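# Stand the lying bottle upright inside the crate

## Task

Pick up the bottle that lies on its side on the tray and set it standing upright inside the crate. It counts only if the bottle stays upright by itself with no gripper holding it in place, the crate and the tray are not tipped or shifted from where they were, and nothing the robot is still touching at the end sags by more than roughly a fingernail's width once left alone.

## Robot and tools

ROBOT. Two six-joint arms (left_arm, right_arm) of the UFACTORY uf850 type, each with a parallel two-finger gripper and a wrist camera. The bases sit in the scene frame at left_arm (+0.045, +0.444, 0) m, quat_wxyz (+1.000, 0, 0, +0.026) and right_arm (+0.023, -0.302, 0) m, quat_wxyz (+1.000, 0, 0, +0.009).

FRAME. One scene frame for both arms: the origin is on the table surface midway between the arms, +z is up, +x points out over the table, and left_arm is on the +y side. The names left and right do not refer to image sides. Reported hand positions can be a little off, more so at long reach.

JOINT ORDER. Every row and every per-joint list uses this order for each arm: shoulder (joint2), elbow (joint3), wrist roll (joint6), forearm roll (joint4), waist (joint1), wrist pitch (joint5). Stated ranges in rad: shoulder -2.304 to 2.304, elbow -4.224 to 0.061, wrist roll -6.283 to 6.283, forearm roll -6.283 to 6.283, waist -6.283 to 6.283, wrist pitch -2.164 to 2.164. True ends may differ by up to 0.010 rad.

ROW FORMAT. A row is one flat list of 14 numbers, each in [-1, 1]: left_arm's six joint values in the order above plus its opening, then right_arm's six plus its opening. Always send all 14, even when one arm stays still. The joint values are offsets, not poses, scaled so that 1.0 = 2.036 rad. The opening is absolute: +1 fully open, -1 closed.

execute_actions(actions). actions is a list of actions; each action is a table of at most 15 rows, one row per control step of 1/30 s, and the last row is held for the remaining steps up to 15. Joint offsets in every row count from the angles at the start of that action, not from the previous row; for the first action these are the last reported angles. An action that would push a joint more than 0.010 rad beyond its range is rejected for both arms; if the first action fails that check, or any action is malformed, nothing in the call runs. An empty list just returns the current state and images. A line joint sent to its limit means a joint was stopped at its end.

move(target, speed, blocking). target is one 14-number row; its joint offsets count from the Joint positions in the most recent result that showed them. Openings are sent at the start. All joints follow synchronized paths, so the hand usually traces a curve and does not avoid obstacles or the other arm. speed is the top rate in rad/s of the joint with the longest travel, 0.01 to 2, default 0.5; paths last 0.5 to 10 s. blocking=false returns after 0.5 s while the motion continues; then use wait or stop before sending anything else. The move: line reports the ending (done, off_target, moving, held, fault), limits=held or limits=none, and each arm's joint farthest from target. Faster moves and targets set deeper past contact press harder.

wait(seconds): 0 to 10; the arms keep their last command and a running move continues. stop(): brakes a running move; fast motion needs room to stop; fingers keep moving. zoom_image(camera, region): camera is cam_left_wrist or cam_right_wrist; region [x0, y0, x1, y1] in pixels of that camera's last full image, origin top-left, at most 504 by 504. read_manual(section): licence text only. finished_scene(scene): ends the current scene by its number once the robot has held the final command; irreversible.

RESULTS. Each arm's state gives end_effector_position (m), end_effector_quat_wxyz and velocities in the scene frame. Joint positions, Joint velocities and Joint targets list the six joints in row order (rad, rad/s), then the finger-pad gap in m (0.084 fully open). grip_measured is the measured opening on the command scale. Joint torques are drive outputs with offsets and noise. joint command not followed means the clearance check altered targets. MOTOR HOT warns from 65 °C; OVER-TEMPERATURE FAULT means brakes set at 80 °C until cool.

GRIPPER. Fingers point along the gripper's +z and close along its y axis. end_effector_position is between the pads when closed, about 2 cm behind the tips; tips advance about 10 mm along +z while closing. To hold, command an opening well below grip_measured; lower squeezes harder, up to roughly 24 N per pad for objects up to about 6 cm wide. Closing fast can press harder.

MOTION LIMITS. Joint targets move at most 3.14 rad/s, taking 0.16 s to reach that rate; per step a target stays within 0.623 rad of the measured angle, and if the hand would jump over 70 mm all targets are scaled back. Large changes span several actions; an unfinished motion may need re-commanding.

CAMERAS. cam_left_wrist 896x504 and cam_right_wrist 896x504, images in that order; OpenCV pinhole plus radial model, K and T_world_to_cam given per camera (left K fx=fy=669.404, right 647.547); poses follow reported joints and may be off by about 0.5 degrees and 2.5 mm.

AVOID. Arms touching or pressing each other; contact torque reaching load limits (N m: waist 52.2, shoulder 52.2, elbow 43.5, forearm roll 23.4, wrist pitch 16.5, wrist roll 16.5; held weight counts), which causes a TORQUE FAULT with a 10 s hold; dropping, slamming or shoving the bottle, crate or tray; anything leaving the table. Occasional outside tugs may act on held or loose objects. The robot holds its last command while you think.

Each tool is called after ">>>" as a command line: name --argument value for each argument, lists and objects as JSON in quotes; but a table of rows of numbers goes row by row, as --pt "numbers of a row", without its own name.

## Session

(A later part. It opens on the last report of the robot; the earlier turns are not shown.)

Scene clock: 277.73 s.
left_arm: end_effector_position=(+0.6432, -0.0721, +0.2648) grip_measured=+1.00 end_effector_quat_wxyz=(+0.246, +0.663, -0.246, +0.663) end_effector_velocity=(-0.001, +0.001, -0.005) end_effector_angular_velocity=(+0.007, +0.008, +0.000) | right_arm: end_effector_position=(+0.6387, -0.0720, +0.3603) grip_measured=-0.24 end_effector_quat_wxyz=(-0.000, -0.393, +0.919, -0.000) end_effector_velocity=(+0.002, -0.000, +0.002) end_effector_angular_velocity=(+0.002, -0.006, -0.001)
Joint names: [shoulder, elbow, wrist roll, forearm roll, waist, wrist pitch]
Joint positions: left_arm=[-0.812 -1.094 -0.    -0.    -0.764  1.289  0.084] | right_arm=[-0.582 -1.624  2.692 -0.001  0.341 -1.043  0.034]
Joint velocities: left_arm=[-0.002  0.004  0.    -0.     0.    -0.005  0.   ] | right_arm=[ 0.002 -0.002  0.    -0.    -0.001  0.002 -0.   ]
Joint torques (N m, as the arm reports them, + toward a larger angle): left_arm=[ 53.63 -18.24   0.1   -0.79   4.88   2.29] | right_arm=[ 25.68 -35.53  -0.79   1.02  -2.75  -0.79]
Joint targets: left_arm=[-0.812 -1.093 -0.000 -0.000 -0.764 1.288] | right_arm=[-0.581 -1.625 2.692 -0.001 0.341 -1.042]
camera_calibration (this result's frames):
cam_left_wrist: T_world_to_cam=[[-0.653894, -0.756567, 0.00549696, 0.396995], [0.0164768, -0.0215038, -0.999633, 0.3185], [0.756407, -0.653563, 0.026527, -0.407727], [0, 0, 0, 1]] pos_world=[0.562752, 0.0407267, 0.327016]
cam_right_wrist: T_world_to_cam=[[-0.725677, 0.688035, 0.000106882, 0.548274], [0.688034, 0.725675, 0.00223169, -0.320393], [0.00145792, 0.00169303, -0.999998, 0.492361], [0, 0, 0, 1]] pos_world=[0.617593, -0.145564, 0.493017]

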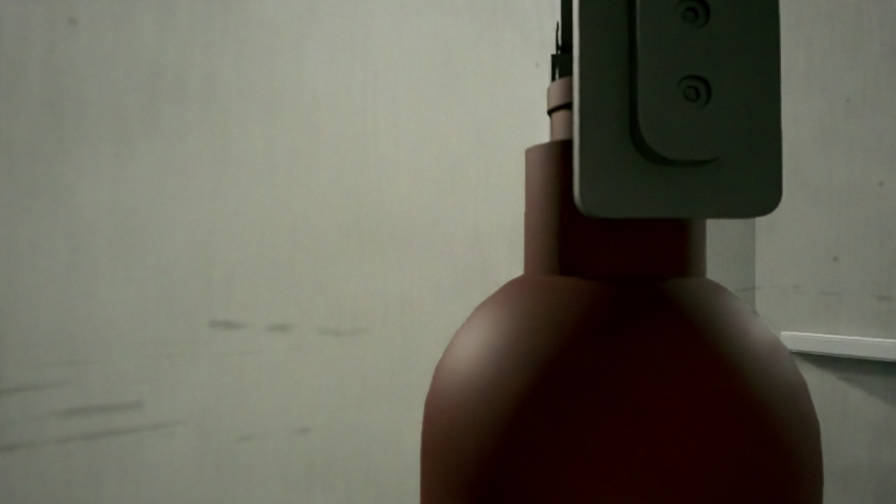

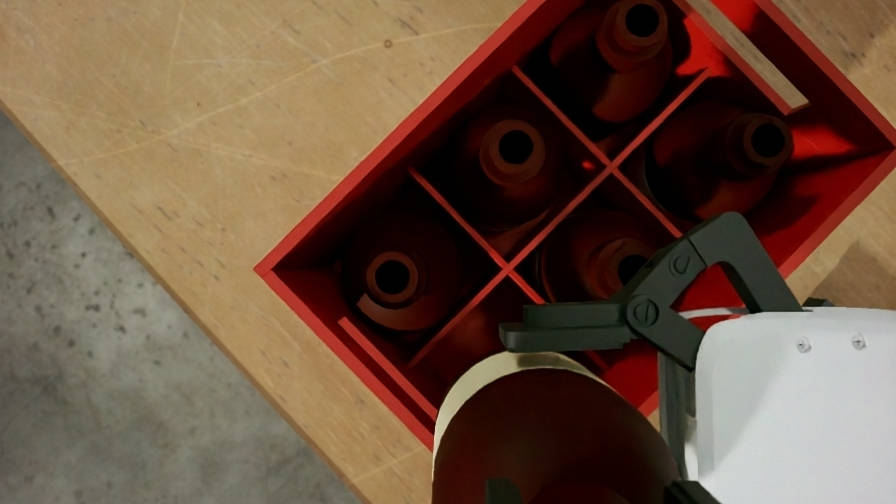

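>>> move --target '[0.21336, 0.27294, 0, 0, 0, -0.09804, 1, -0.00194, 0.02528, 0.00203, 0.0004, 0.00203, 0.02722, -0.7]' --speed 0.8

Scene clock: 284.53 s.
left_arm: end_effector_position=(+0.4934, +0.0572, +0.2528) grip_measured=+1.00 end_effector_quat_wxyz=(+0.204, +0.760, -0.282, +0.548) end_effector_velocity=(-0.001, +0.001, +0.000) end_effector_angular_velocity=(+0.001, +0.001, +0.000) | right_arm: end_effector_position=(+0.6338, -0.0708, +0.3350) grip_measured=-0.24 end_effector_quat_wxyz=(+0.000, -0.393, +0.920, +0.000) end_effector_velocity=(-0.000, -0.001, -0.001) end_effector_angular_velocity=(-0.001, +0.003, -0.001)
Joint names: [shoulder, elbow, wrist roll, forearm roll, waist, wrist pitch]
Joint positions: left_arm=[-0.378 -0.539 -0.    -0.    -0.764  1.089  0.084] | right_arm=[-0.586 -1.573  2.696  0.     0.345 -0.987  0.034]
Joint velocities: left_arm=[ 0.003  0.003 -0.     0.     0.001 -0.002  0.   ] | right_arm=[-0.     0.001  0.    -0.    -0.001 -0.002 -0.   ]
Joint torques (N m, as the arm reports them, + toward a larger angle): left_arm=[ 32.71 -16.14   0.12  -0.7    5.22   2.25] | right_arm=[ 30.54 -36.28  -0.49   1.59  -2.88  -0.75]
Joint targets: left_arm=[-0.378 -0.538 -0.000 -0.000 -0.764 1.089] | right_arm=[-0.586 -1.573 2.696 0.000 0.345 -0.987]
move: done; limits=none; left_arm: farthest joint: the waist, 0.000 radians from its target (0.000 radians at the start); right_arm: farthest joint: the waist, 0.000 radians from its target (0.004 radians at the start)
camera_calibration (this result's frames):
cam_left_wrist: T_world_to_cam=[[-0.652573, -0.757706, 0.00552261, 0.396276], [-0.223134, 0.185198, -0.957033, 0.407357], [0.724127, -0.625766, -0.289926, -0.115284], [0, 0, 0, 1]] pos_world=[0.432975, 0.152678, 0.354242]
cam_right_wrist: T_world_to_cam=[[-0.725381, 0.688348, 0.000689925, 0.543545], [0.688347, 0.725377, 0.0026208, -0.318266], [0.00130356, 0.00237598, -0.999996, 0.467285], [0, 0, 0, 1]] pos_world=[0.612745, -0.144396, 0.467743]

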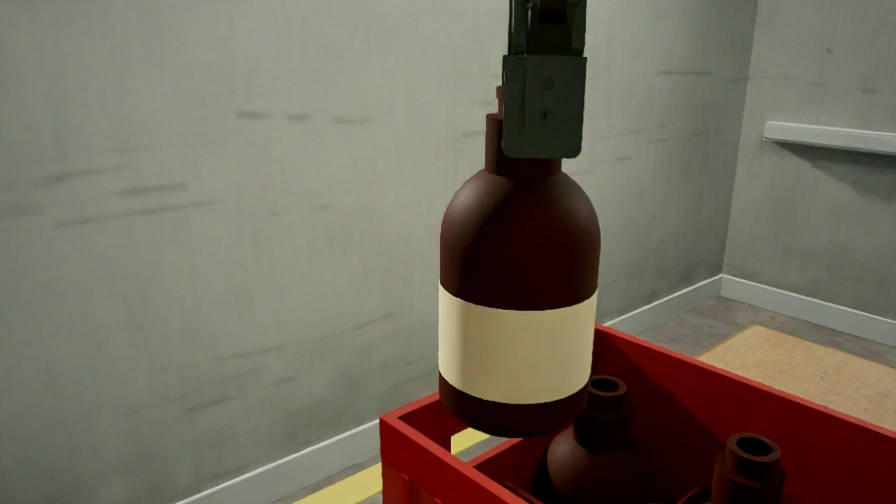

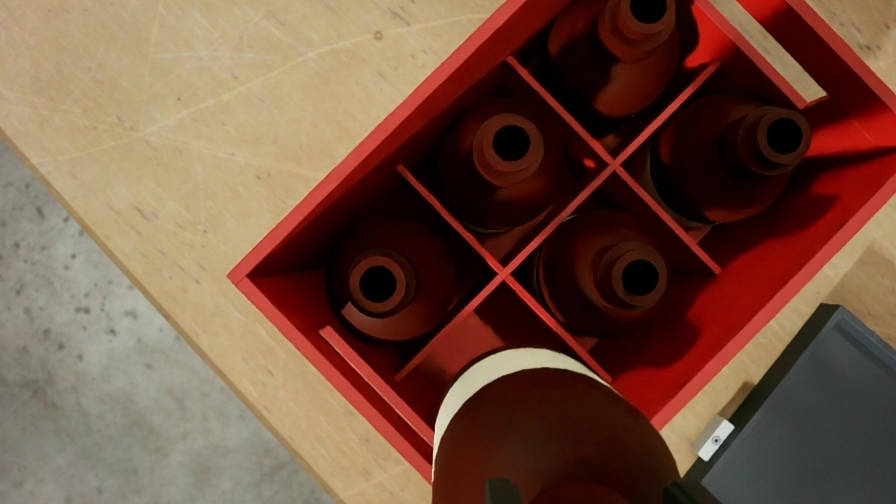

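>>> zoom_image --camera "cam_right_wrist" --region '[380, 250, 740, 504]'

>>> zoom_image --camera "cam_left_wrist" --region '[360, 280, 660, 504]'

Region (380, 250, 740, 504) of cam_right_wrist's 896x504 image, scaled by 1.400, with more detail than that image has; it fills the top 356 rows of this view, and the rest is white.

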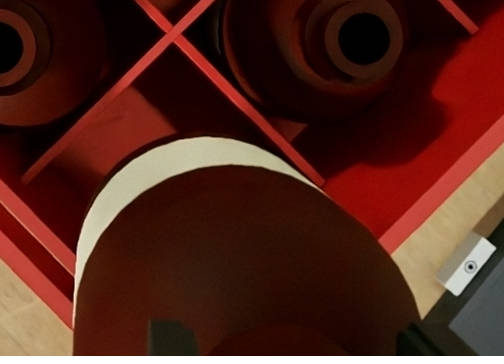

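Region (360, 280, 660, 504) of cam_left_wrist's 896x504 image, scaled by 1.680, with more detail than that image has; it fills the top 376 rows of this view, and the rest is white.

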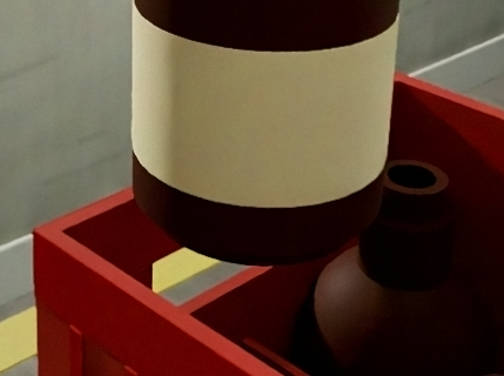

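>>> move --target '[0, 0, 0, 0, 0, -0.0982, 1, -0.03567, 0.043, 0, 0, 0, 0.07867, -0.7]' --speed 0.3

Scene clock: 314.33 s.
left_arm: end_effector_position=(+0.4783, +0.0702, +0.2083) grip_measured=+1.00 end_effector_quat_wxyz=(+0.175, +0.811, -0.301, +0.470) end_effector_velocity=(-0.000, +0.001, -0.001) end_effector_angular_velocity=(+0.001, +0.002, +0.001) | right_arm: end_effector_position=(+0.6339, -0.0708, +0.2504) grip_measured=-0.24 end_effector_quat_wxyz=(+0.000, -0.393, +0.920, +0.000) end_effector_velocity=(+0.000, -0.001, -0.002) end_effector_angular_velocity=(+0.001, +0.000, -0.002)
Joint names: [shoulder, elbow, wrist roll, forearm roll, waist, wrist pitch]
Joint positions: left_arm=[-0.378 -0.539 -0.    -0.    -0.764  0.889  0.084] | right_arm=[-0.658 -1.486  2.696  0.     0.345 -0.827  0.034]
Joint velocities: left_arm=[-0.     0.001 -0.    -0.001  0.    -0.001  0.   ] | right_arm=[-0.001  0.002  0.     0.001 -0.001  0.003 -0.   ]
Joint torques (N m, as the arm reports them, + toward a larger angle): left_arm=[ 32.96 -15.76   0.12  -0.61   5.22   2.01] | right_arm=[ 29.3  -34.79   0.09   0.77  -6.46  -0.77]
Joint targets: left_arm=[-0.378 -0.539 -0.000 -0.000 -0.764 0.889] | right_arm=[-0.658 -1.485 2.696 0.000 0.345 -0.827]
move: done; limits=none; left_arm: farthest joint: the waist, 0.000 radians from its target (0.000 radians at the start); right_arm: farthest joint: the shoulder, 0.001 radians from its target (0.073 radians at the start)
camera_calibration (this result's frames):
cam_left_wrist: T_world_to_cam=[[-0.651759, -0.758408, 0.00526268, 0.39625], [-0.362569, 0.305474, -0.880471, 0.401308], [0.666149, -0.575763, -0.474071, -0.0465479], [0, 0, 0, 1]] pos_world=[0.434769, 0.151129, 0.329188]
cam_right_wrist: T_world_to_cam=[[-0.725351, 0.688379, 0.000454525, 0.543685], [0.688377, 0.725347, 0.00305228, -0.318238], [0.00177144, 0.00252686, -0.999995, 0.382337], [0, 0, 0, 1]] pos_world=[0.612753, -0.144395, 0.383059]

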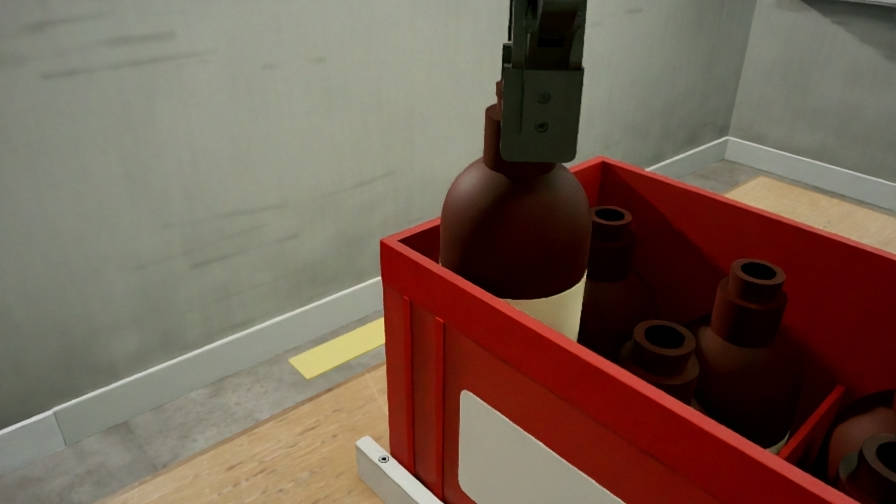

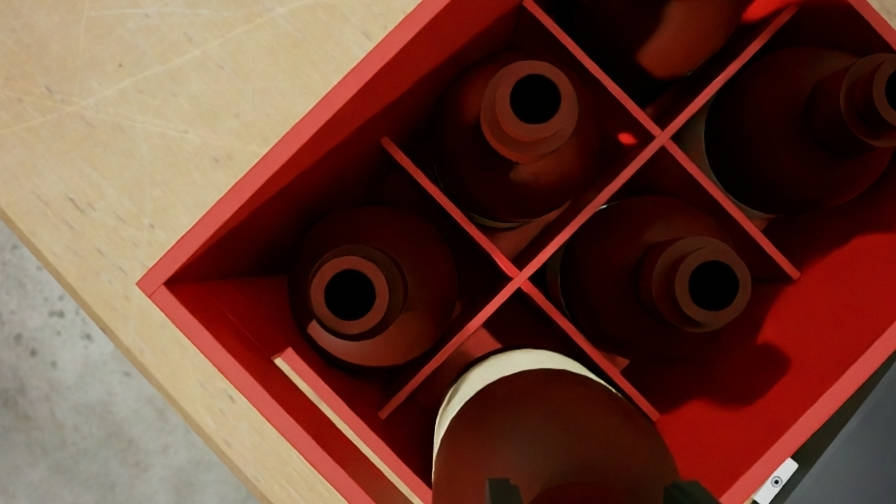

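>>> move --target '[0, 0, 0, 0, 0, 0, 1, -0.04856, 0.02114, 0, 0, 0, 0.0697, -0.7]' --speed 0.25

Scene clock: 322.20 s.
left_arm: end_effector_position=(+0.4783, +0.0702, +0.2083) grip_measured=+1.00 end_effector_quat_wxyz=(+0.175, +0.811, -0.301, +0.470) end_effector_velocity=(-0.000, -0.000, -0.000) end_effector_angular_velocity=(+0.001, +0.000, -0.002) | right_arm: end_effector_position=(+0.6341, -0.0707, +0.1688) grip_measured=-0.24 end_effector_quat_wxyz=(+0.001, -0.393, +0.920, +0.000) end_effector_velocity=(+0.000, -0.000, -0.001) end_effector_angular_velocity=(+0.000, -0.000, -0.001)
Joint names: [shoulder, elbow, wrist roll, forearm roll, waist, wrist pitch]
Joint positions: left_arm=[-0.378 -0.539 -0.    -0.    -0.764  0.889  0.084] | right_arm=[-0.756 -1.443  2.696  0.     0.345 -0.685  0.034]
Joint velocities: left_arm=[-0.    -0.001 -0.     0.001 -0.001 -0.001  0.   ] | right_arm=[-0.002  0.001  0.     0.    -0.     0.003 -0.   ]
Joint torques (N m, as the arm reports them, + toward a larger angle): left_arm=[ 32.84 -15.8    0.09  -0.97   4.93   2.09] | right_arm=[ 34.22 -33.54  -0.29  -0.06  -1.84  -0.5 ]
Joint targets: left_arm=[-0.378 -0.539 -0.000 -0.000 -0.764 0.889] | right_arm=[-0.757 -1.443 2.696 0.000 0.345 -0.685]
move: done; limits=none; left_arm: farthest joint: the waist, 0.000 radians from its target (0.000 radians at the start); right_arm: farthest joint: the waist, 0.000 radians from its target (0.000 radians at the start)
camera_calibration (this result's frames):
cam_left_wrist: T_world_to_cam=[[-0.651759, -0.758408, 0.00526281, 0.39625], [-0.362569, 0.305474, -0.880471, 0.401308], [0.666149, -0.575763, -0.474071, -0.0465479], [0, 0, 0, 1]] pos_world=[0.434769, 0.151129, 0.329187]
cam_right_wrist: T_world_to_cam=[[-0.725327, 0.688405, 0.000176422, 0.543837], [0.688401, 0.725322, 0.00356656, -0.318245], [0.00232727, 0.00270837, -0.999994, 0.300383], [0, 0, 0, 1]] pos_world=[0.612841, -0.144363, 0.30142]

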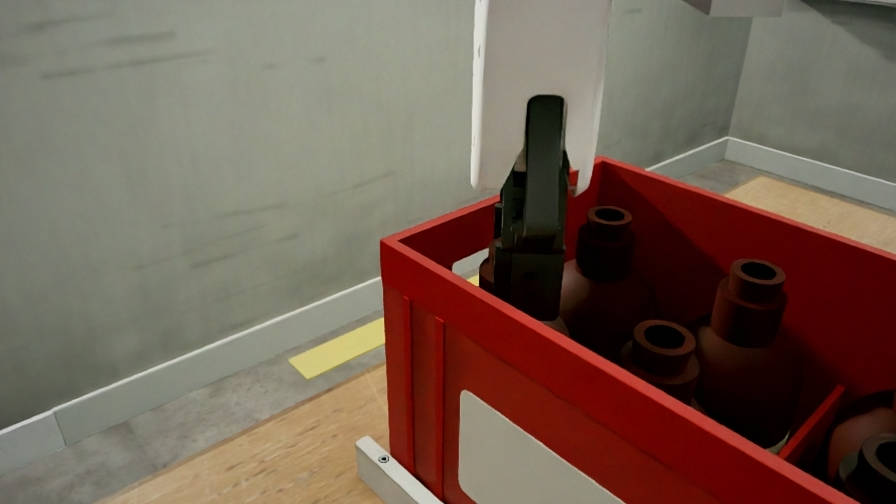

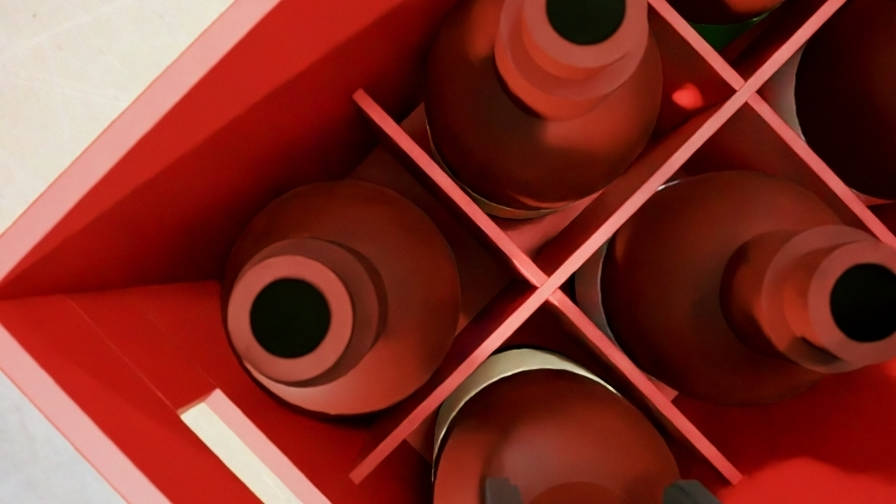

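>>> execute_actions --actions '[[[0,0,0,0,0,0,1,-0.0004,0.00005,0,0,0,0.0003,-0.7],[0,0,0,0,0,0,1,-0.0008,0.00013,0,0,0,0.0008,-0.7],[0,0,0,0,0,0,1,-0.0014,0.00025,0,0,0,0.0015,-0.7],[0,0,0,0,0,0,1,-0.0021,0.0004,0,0,0,0.0023,-0.7],[0,0,0,0,0,0,1,-0.0028,0.00054,0,0,0,0.0031,-0.7],[0,0,0,0,0,0,1,-0.0035,0.00068,0,0,0,0.0039,-0.7],[0,0,0,0,0,0,1,-0.0042,0.0008,0,0,0,0.0046,-0.7],[0,0,0,0,0,0,1,-0.0048,0.00092,0,0,0,0.0053,-0.7],[0,0,0,0,0,0,1,-0.0053,0.00102,0,0,0,0.0059,-0.7],[0,0,0,0,0,0,1,-0.0057,0.0011,0,0,0,0.0063,-0.7],[0,0,0,0,0,0,1,-0.00607,0.00118,0,0,0,0.00675,-0.7]]]'

Scene clock: 332.33 s.
left_arm: end_effector_position=(+0.4783, +0.0702, +0.2083) grip_measured=+1.00 end_effector_quat_wxyz=(+0.175, +0.811, -0.301, +0.470) end_effector_velocity=(+0.000, -0.001, +0.001) end_effector_angular_velocity=(-0.001, -0.001, -0.001) | right_arm: end_effector_position=(+0.6338, -0.0708, +0.1598) grip_measured=-0.24 end_effector_quat_wxyz=(-0.000, -0.393, +0.920, +0.000) end_effector_velocity=(+0.002, +0.000, +0.001) end_effector_angular_velocity=(+0.002, -0.005, -0.001)
Joint names: [shoulder, elbow, wrist roll, forearm roll, waist, wrist pitch]
Joint positions: left_arm=[-0.378 -0.539 -0.    -0.    -0.764  0.889  0.084] | right_arm=[-0.769 -1.44   2.696  0.     0.345 -0.672  0.034]
Joint velocities: left_arm=[ 0.    -0.001 -0.     0.001 -0.    -0.     0.   ] | right_arm=[ 0.    -0.001  0.     0.    -0.001  0.004 -0.   ]
Joint torques (N m, as the arm reports them, + toward a larger angle): left_arm=[ 32.8  -15.95   0.12  -0.74   4.76   2.03] | right_arm=[ 33.81 -32.7   -0.28   0.68  -5.29  -0.58]
Joint targets: left_arm=[-0.378 -0.539 -0.000 -0.000 -0.764 0.889] | right_arm=[-0.769 -1.440 2.696 0.000 0.345 -0.672]
camera_calibration (this result's frames):
cam_left_wrist: T_world_to_cam=[[-0.651759, -0.758408, 0.00526277, 0.39625], [-0.362569, 0.305474, -0.880471, 0.401308], [0.666149, -0.575763, -0.474071, -0.0465478], [0, 0, 0, 1]] pos_world=[0.434769, 0.151129, 0.329187]
cam_right_wrist: T_world_to_cam=[[-0.725326, 0.688405, 0.000689027, 0.543618], [0.688404, 0.725323, 0.00249273, -0.317755], [0.00121624, 0.00228237, -0.999997, 0.292068], [0, 0, 0, 1]] pos_world=[0.612689, -0.144421, 0.292485]

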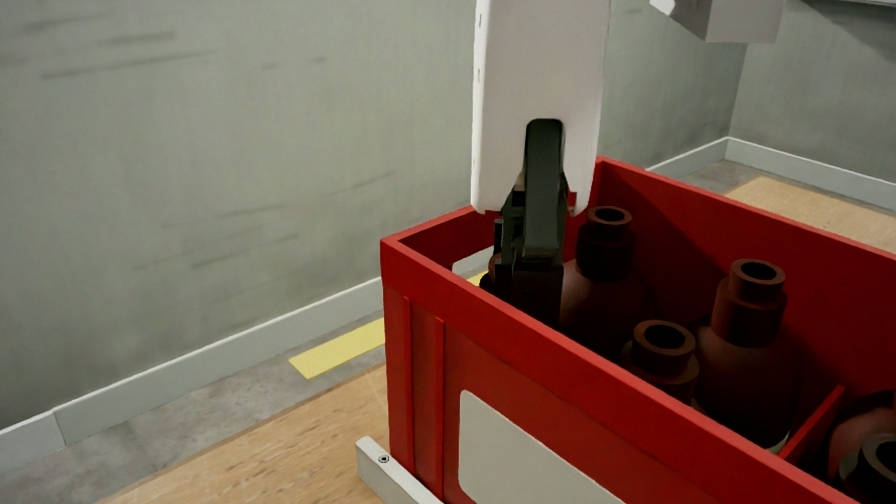

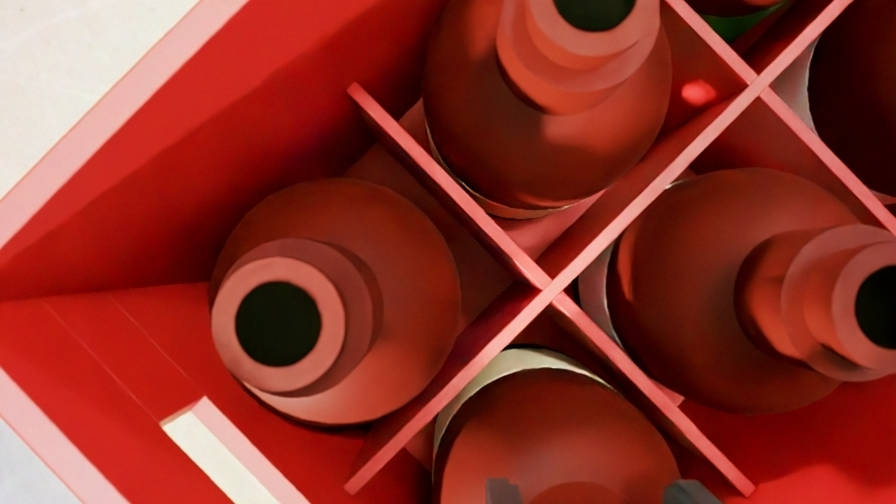

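>>> execute_actions --actions '[[[0,0,0,0,0,0,1,-0.0002,0.00003,0,0,0,0.0002,-0.7],[0,0,0,0,0,0,1,-0.0004,0.00007,0,0,0,0.00045,-0.7],[0,0,0,0,0,0,1,-0.0006,0.0001,0,0,0,0.0007,-0.7],[0,0,0,0,0,0,1,-0.0008,0.00014,0,0,0,0.00095,-0.7],[0,0,0,0,0,0,1,-0.001,0.00017,0,0,0,0.0012,-0.7],[0,0,0,0,0,0,1,-0.0012,0.00021,0,0,0,0.0014,-0.7],[0,0,0,0,0,0,1,-0.0014,0.00024,0,0,0,0.0016,-0.7],[0,0,0,0,0,0,1,-0.0016,0.00028,0,0,0,0.0018,-0.7],[0,0,0,0,0,0,1,-0.00172,0.0003,0,0,0,0.002,-0.7]]]'

Scene clock: 338.87 s.
left_arm: end_effector_position=(+0.4783, +0.0702, +0.2083) grip_measured=+1.00 end_effector_quat_wxyz=(+0.175, +0.811, -0.301, +0.470) end_effector_velocity=(+0.000, -0.001, +0.001) end_effector_angular_velocity=(-0.001, -0.001, -0.001) | right_arm: end_effector_position=(+0.6340, -0.0707, +0.1577) grip_measured=-0.24 end_effector_quat_wxyz=(+0.000, -0.393, +0.920, +0.000) end_effector_velocity=(-0.000, -0.001, -0.001) end_effector_angular_velocity=(-0.001, +0.002, -0.001)
Joint names: [shoulder, elbow, wrist roll, forearm roll, waist, wrist pitch]
Joint positions: left_arm=[-0.378 -0.539 -0.    -0.    -0.764  0.889  0.084] | right_arm=[-0.772 -1.44   2.696  0.     0.345 -0.668  0.034]
Joint velocities: left_arm=[ 0.    -0.001  0.     0.001 -0.     0.001 -0.   ] | right_arm=[-0.001  0.001  0.    -0.    -0.001 -0.     0.   ]
Joint torques (N m, as the arm reports them, + toward a larger angle): left_arm=[ 33.16 -15.82   0.09  -0.83   5.31   2.03] | right_arm=[ 30.65 -29.76  -0.26   0.77  -2.47  -0.6 ]
Joint targets: left_arm=[-0.378 -0.539 -0.000 -0.000 -0.764 0.889] | right_arm=[-0.772 -1.440 2.696 0.000 0.345 -0.668]
camera_calibration (this result's frames):
cam_left_wrist: T_world_to_cam=[[-0.651759, -0.758408, 0.00526287, 0.39625], [-0.36257, 0.305474, -0.880471, 0.401308], [0.666149, -0.575763, -0.474071, -0.0465478], [0, 0, 0, 1]] pos_world=[0.434769, 0.151129, 0.329187]
cam_right_wrist: T_world_to_cam=[[-0.725313, 0.688419, 0.000390972, 0.543772], [0.688416, 0.725309, 0.00313061, -0.318083], [0.0018716, 0.00253983, -0.999995, 0.28957], [0, 0, 0, 1]] pos_world=[0.612837, -0.14437, 0.290352]

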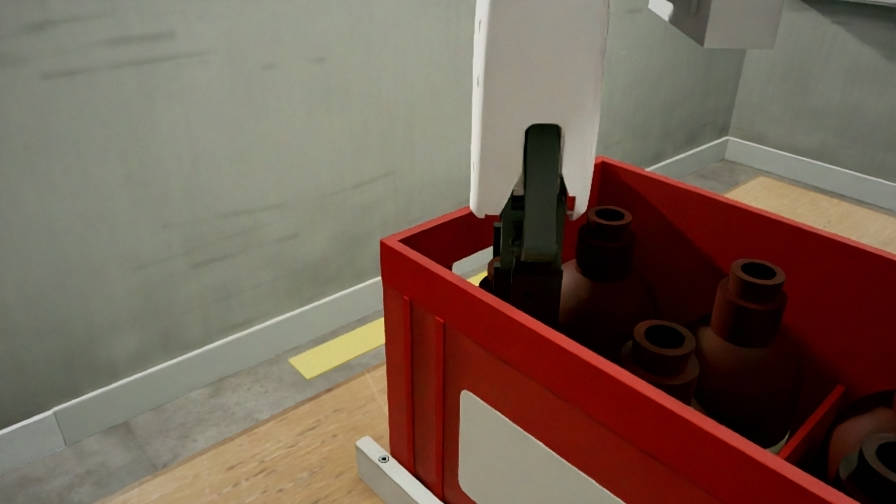

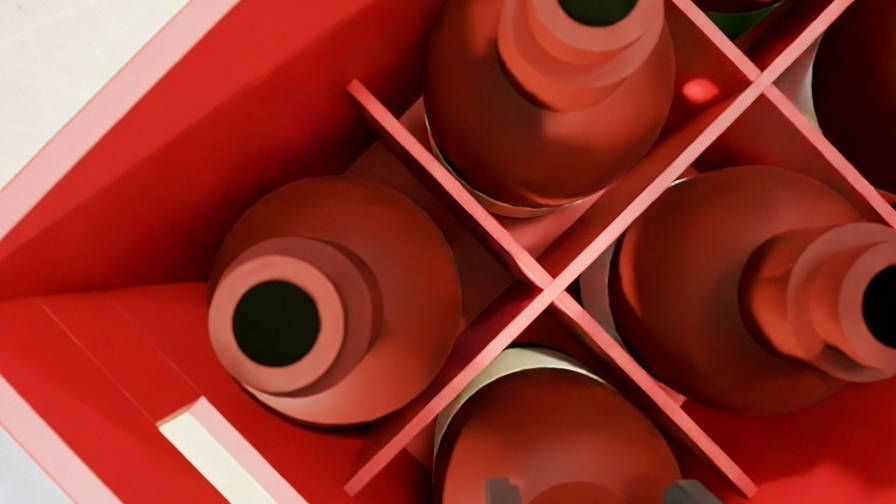

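>>> execute_actions --actions '[[[0,0,0,0,0,0,1,0,0,0,0,0,0,-0.45],[0,0,0,0,0,0,1,0,0,0,0,0,0,-0.32],[0,0,0,0,0,0,1,0,0,0,0,0,0,-0.26],[0,0,0,0,0,0,1,0,0,0,0,0,0,-0.22],[0,0,0,0,0,0,1,0,0,0,0,0,0,-0.19],[0,0,0,0,0,0,1,0,0,0,0,0,0,-0.16],[0,0,0,0,0,0,1,0,0,0,0,0,0,-0.13],[0,0,0,0,0,0,1,0,0,0,0,0,0,-0.1],[0,0,0,0,0,0,1,0,0,0,0,0,0,-0.07]]]'

Scene clock: 344.77 s.
left_arm: end_effector_position=(+0.4783, +0.0702, +0.2083) grip_measured=+1.00 end_effector_quat_wxyz=(+0.175, +0.811, -0.301, +0.470) end_effector_velocity=(+0.000, -0.000, +0.000) end_effector_angular_velocity=(-0.000, +0.000, +0.001) | right_arm: end_effector_position=(+0.6337, -0.0708, +0.1573) grip_measured=-0.08 end_effector_quat_wxyz=(-0.000, -0.393, +0.920, +0.000) end_effector_velocity=(+0.003, +0.001, +0.003) end_effector_angular_velocity=(+0.002, -0.008, +0.001)
Joint names: [shoulder, elbow, wrist roll, forearm roll, waist, wrist pitch]
Joint positions: left_arm=[-0.378 -0.539 -0.    -0.    -0.764  0.889  0.084] | right_arm=[-0.772 -1.44   2.696  0.     0.345 -0.668  0.04 ]
Joint velocities: left_arm=[-0.    -0.    -0.001 -0.     0.    -0.    -0.   ] | right_arm=[ 0.002 -0.005  0.    -0.001  0.     0.001  0.   ]
Joint torques (N m, as the arm reports them, + toward a larger angle): left_arm=[ 32.96 -16.16   0.14  -0.94   4.72   2.04] | right_arm=[ 28.21 -30.98  -0.46   0.87  -2.54  -0.96]
Joint targets: left_arm=[-0.378 -0.539 -0.000 -0.000 -0.764 0.889] | right_arm=[-0.772 -1.440 2.696 0.000 0.345 -0.668]
camera_calibration (this result's frames):
cam_left_wrist: T_world_to_cam=[[-0.651759, -0.758408, 0.00526282, 0.39625], [-0.36257, 0.305474, -0.880471, 0.401308], [0.666148, -0.575763, -0.474071, -0.0465478], [0, 0, 0, 1]] pos_world=[0.434769, 0.151129, 0.329187]
cam_right_wrist: T_world_to_cam=[[-0.725336, 0.688394, 0.000793149, 0.543551], [0.688394, 0.725333, 0.00234412, -0.317683], [0.00103838, 0.00224628, -0.999997, 0.289703], [0, 0, 0, 1]] pos_world=[0.612647, -0.144402, 0.290015]

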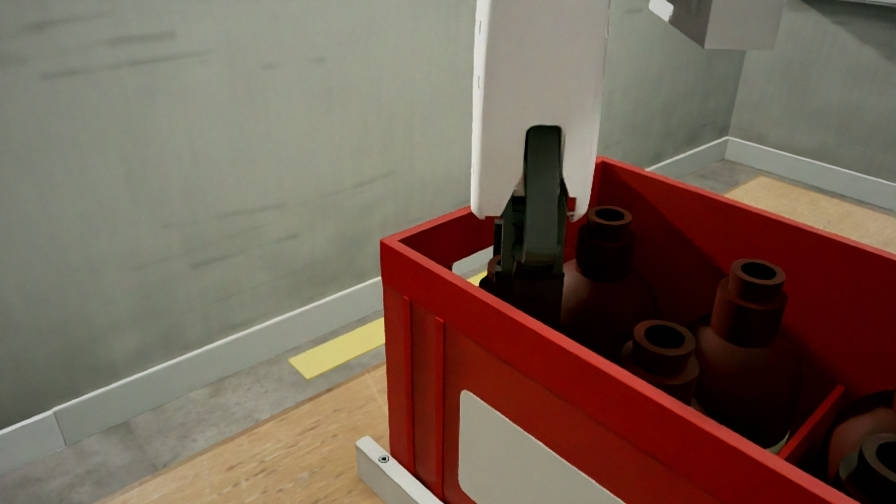

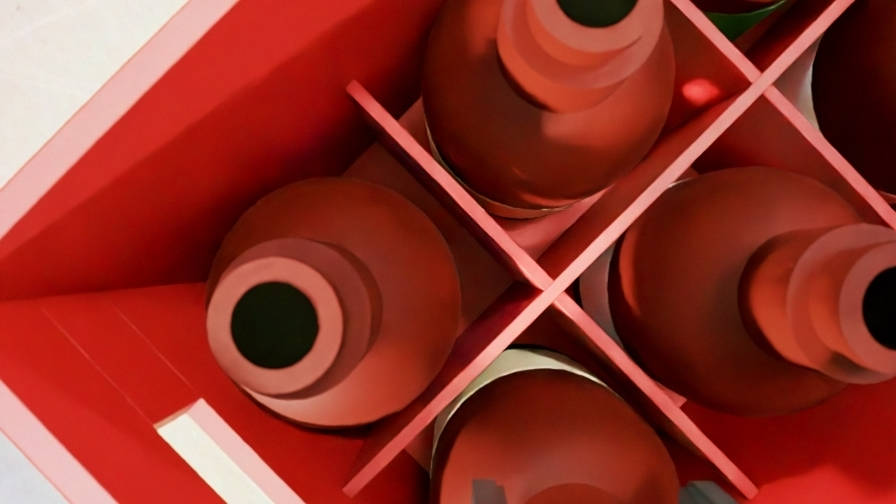

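Released. Now lift the gripper clear.

>>> move --target '[0, 0, 0, 0, 0, 0, 1, 0.03811, -0.01174, 0, 0, 0, -0.04985, -0.07]' --speed 0.3

Scene clock: 346.63 s.
left_arm: end_effector_position=(+0.4783, +0.0702, +0.2083) grip_measured=+1.00 end_effector_quat_wxyz=(+0.175, +0.811, -0.301, +0.470) end_effector_velocity=(-0.000, +0.000, -0.000) end_effector_angular_velocity=(+0.001, +0.000, -0.000) | right_arm: end_effector_position=(+0.6336, -0.0708, +0.2170) grip_measured=-0.08 end_effector_quat_wxyz=(-0.000, -0.393, +0.920, +0.000) end_effector_velocity=(+0.001, +0.001, +0.002) end_effector_angular_velocity=(+0.000, -0.003, +0.001)
Joint names: [shoulder, elbow, wrist roll, forearm roll, waist, wrist pitch]
Joint positions: left_arm=[-0.378 -0.539 -0.    -0.    -0.764  0.889  0.084] | right_arm=[-0.695 -1.463  2.696  0.     0.345 -0.769  0.04 ]
Joint velocities: left_arm=[ 0.     0.001  0.     0.001  0.    -0.    -0.   ] | right_arm=[ 0.003 -0.001  0.    -0.001  0.001 -0.001  0.   ]
Joint torques (N m, as the arm reports them, + toward a larger angle): left_arm=[ 33.4  -15.7    0.1   -0.78   5.47   2.  ] | right_arm=[ 33.16 -31.68  -0.38   0.93  -5.23  -0.7 ]
Joint targets: left_arm=[-0.378 -0.539 -0.000 -0.000 -0.764 0.889] | right_arm=[-0.695 -1.464 2.696 0.000 0.345 -0.769]
move: done; limits=none; left_arm: farthest joint: the waist, 0.000 radians from its target (0.000 radians at the start); right_arm: farthest joint: the shoulder, 0.001 radians from its target (0.077 radians at the start)
camera_calibration (this result's frames):
cam_left_wrist: T_world_to_cam=[[-0.651759, -0.758408, 0.00526282, 0.39625], [-0.36257, 0.305474, -0.880471, 0.401308], [0.666149, -0.575763, -0.474071, -0.0465479], [0, 0, 0, 1]] pos_world=[0.434769, 0.151129, 0.329187]
cam_right_wrist: T_world_to_cam=[[-0.725355, 0.688374, 0.00108576, 0.543391], [0.688375, 0.725353, 0.00178625, -0.317575], [0.000442049, 0.00204307, -0.999998, 0.349812], [0, 0, 0, 1]] pos_world=[0.612608, -0.144417, 0.349788]

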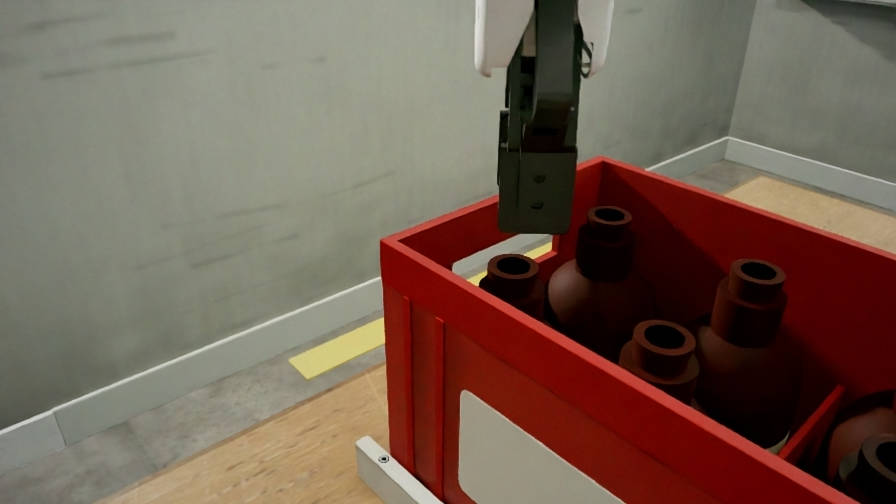

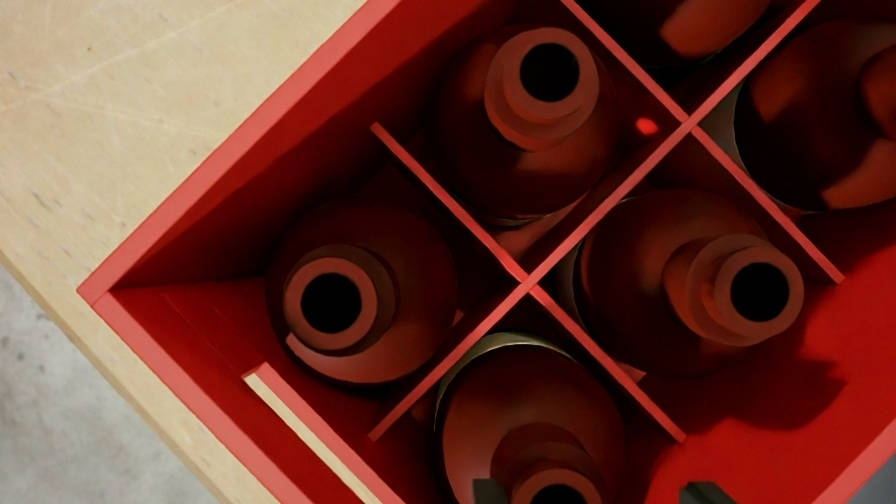

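The bottle stands upright in the empty cell, level with the others, and the gripper is clear.

>>> finished_scene --scene 1

The scene is finished: the task was done.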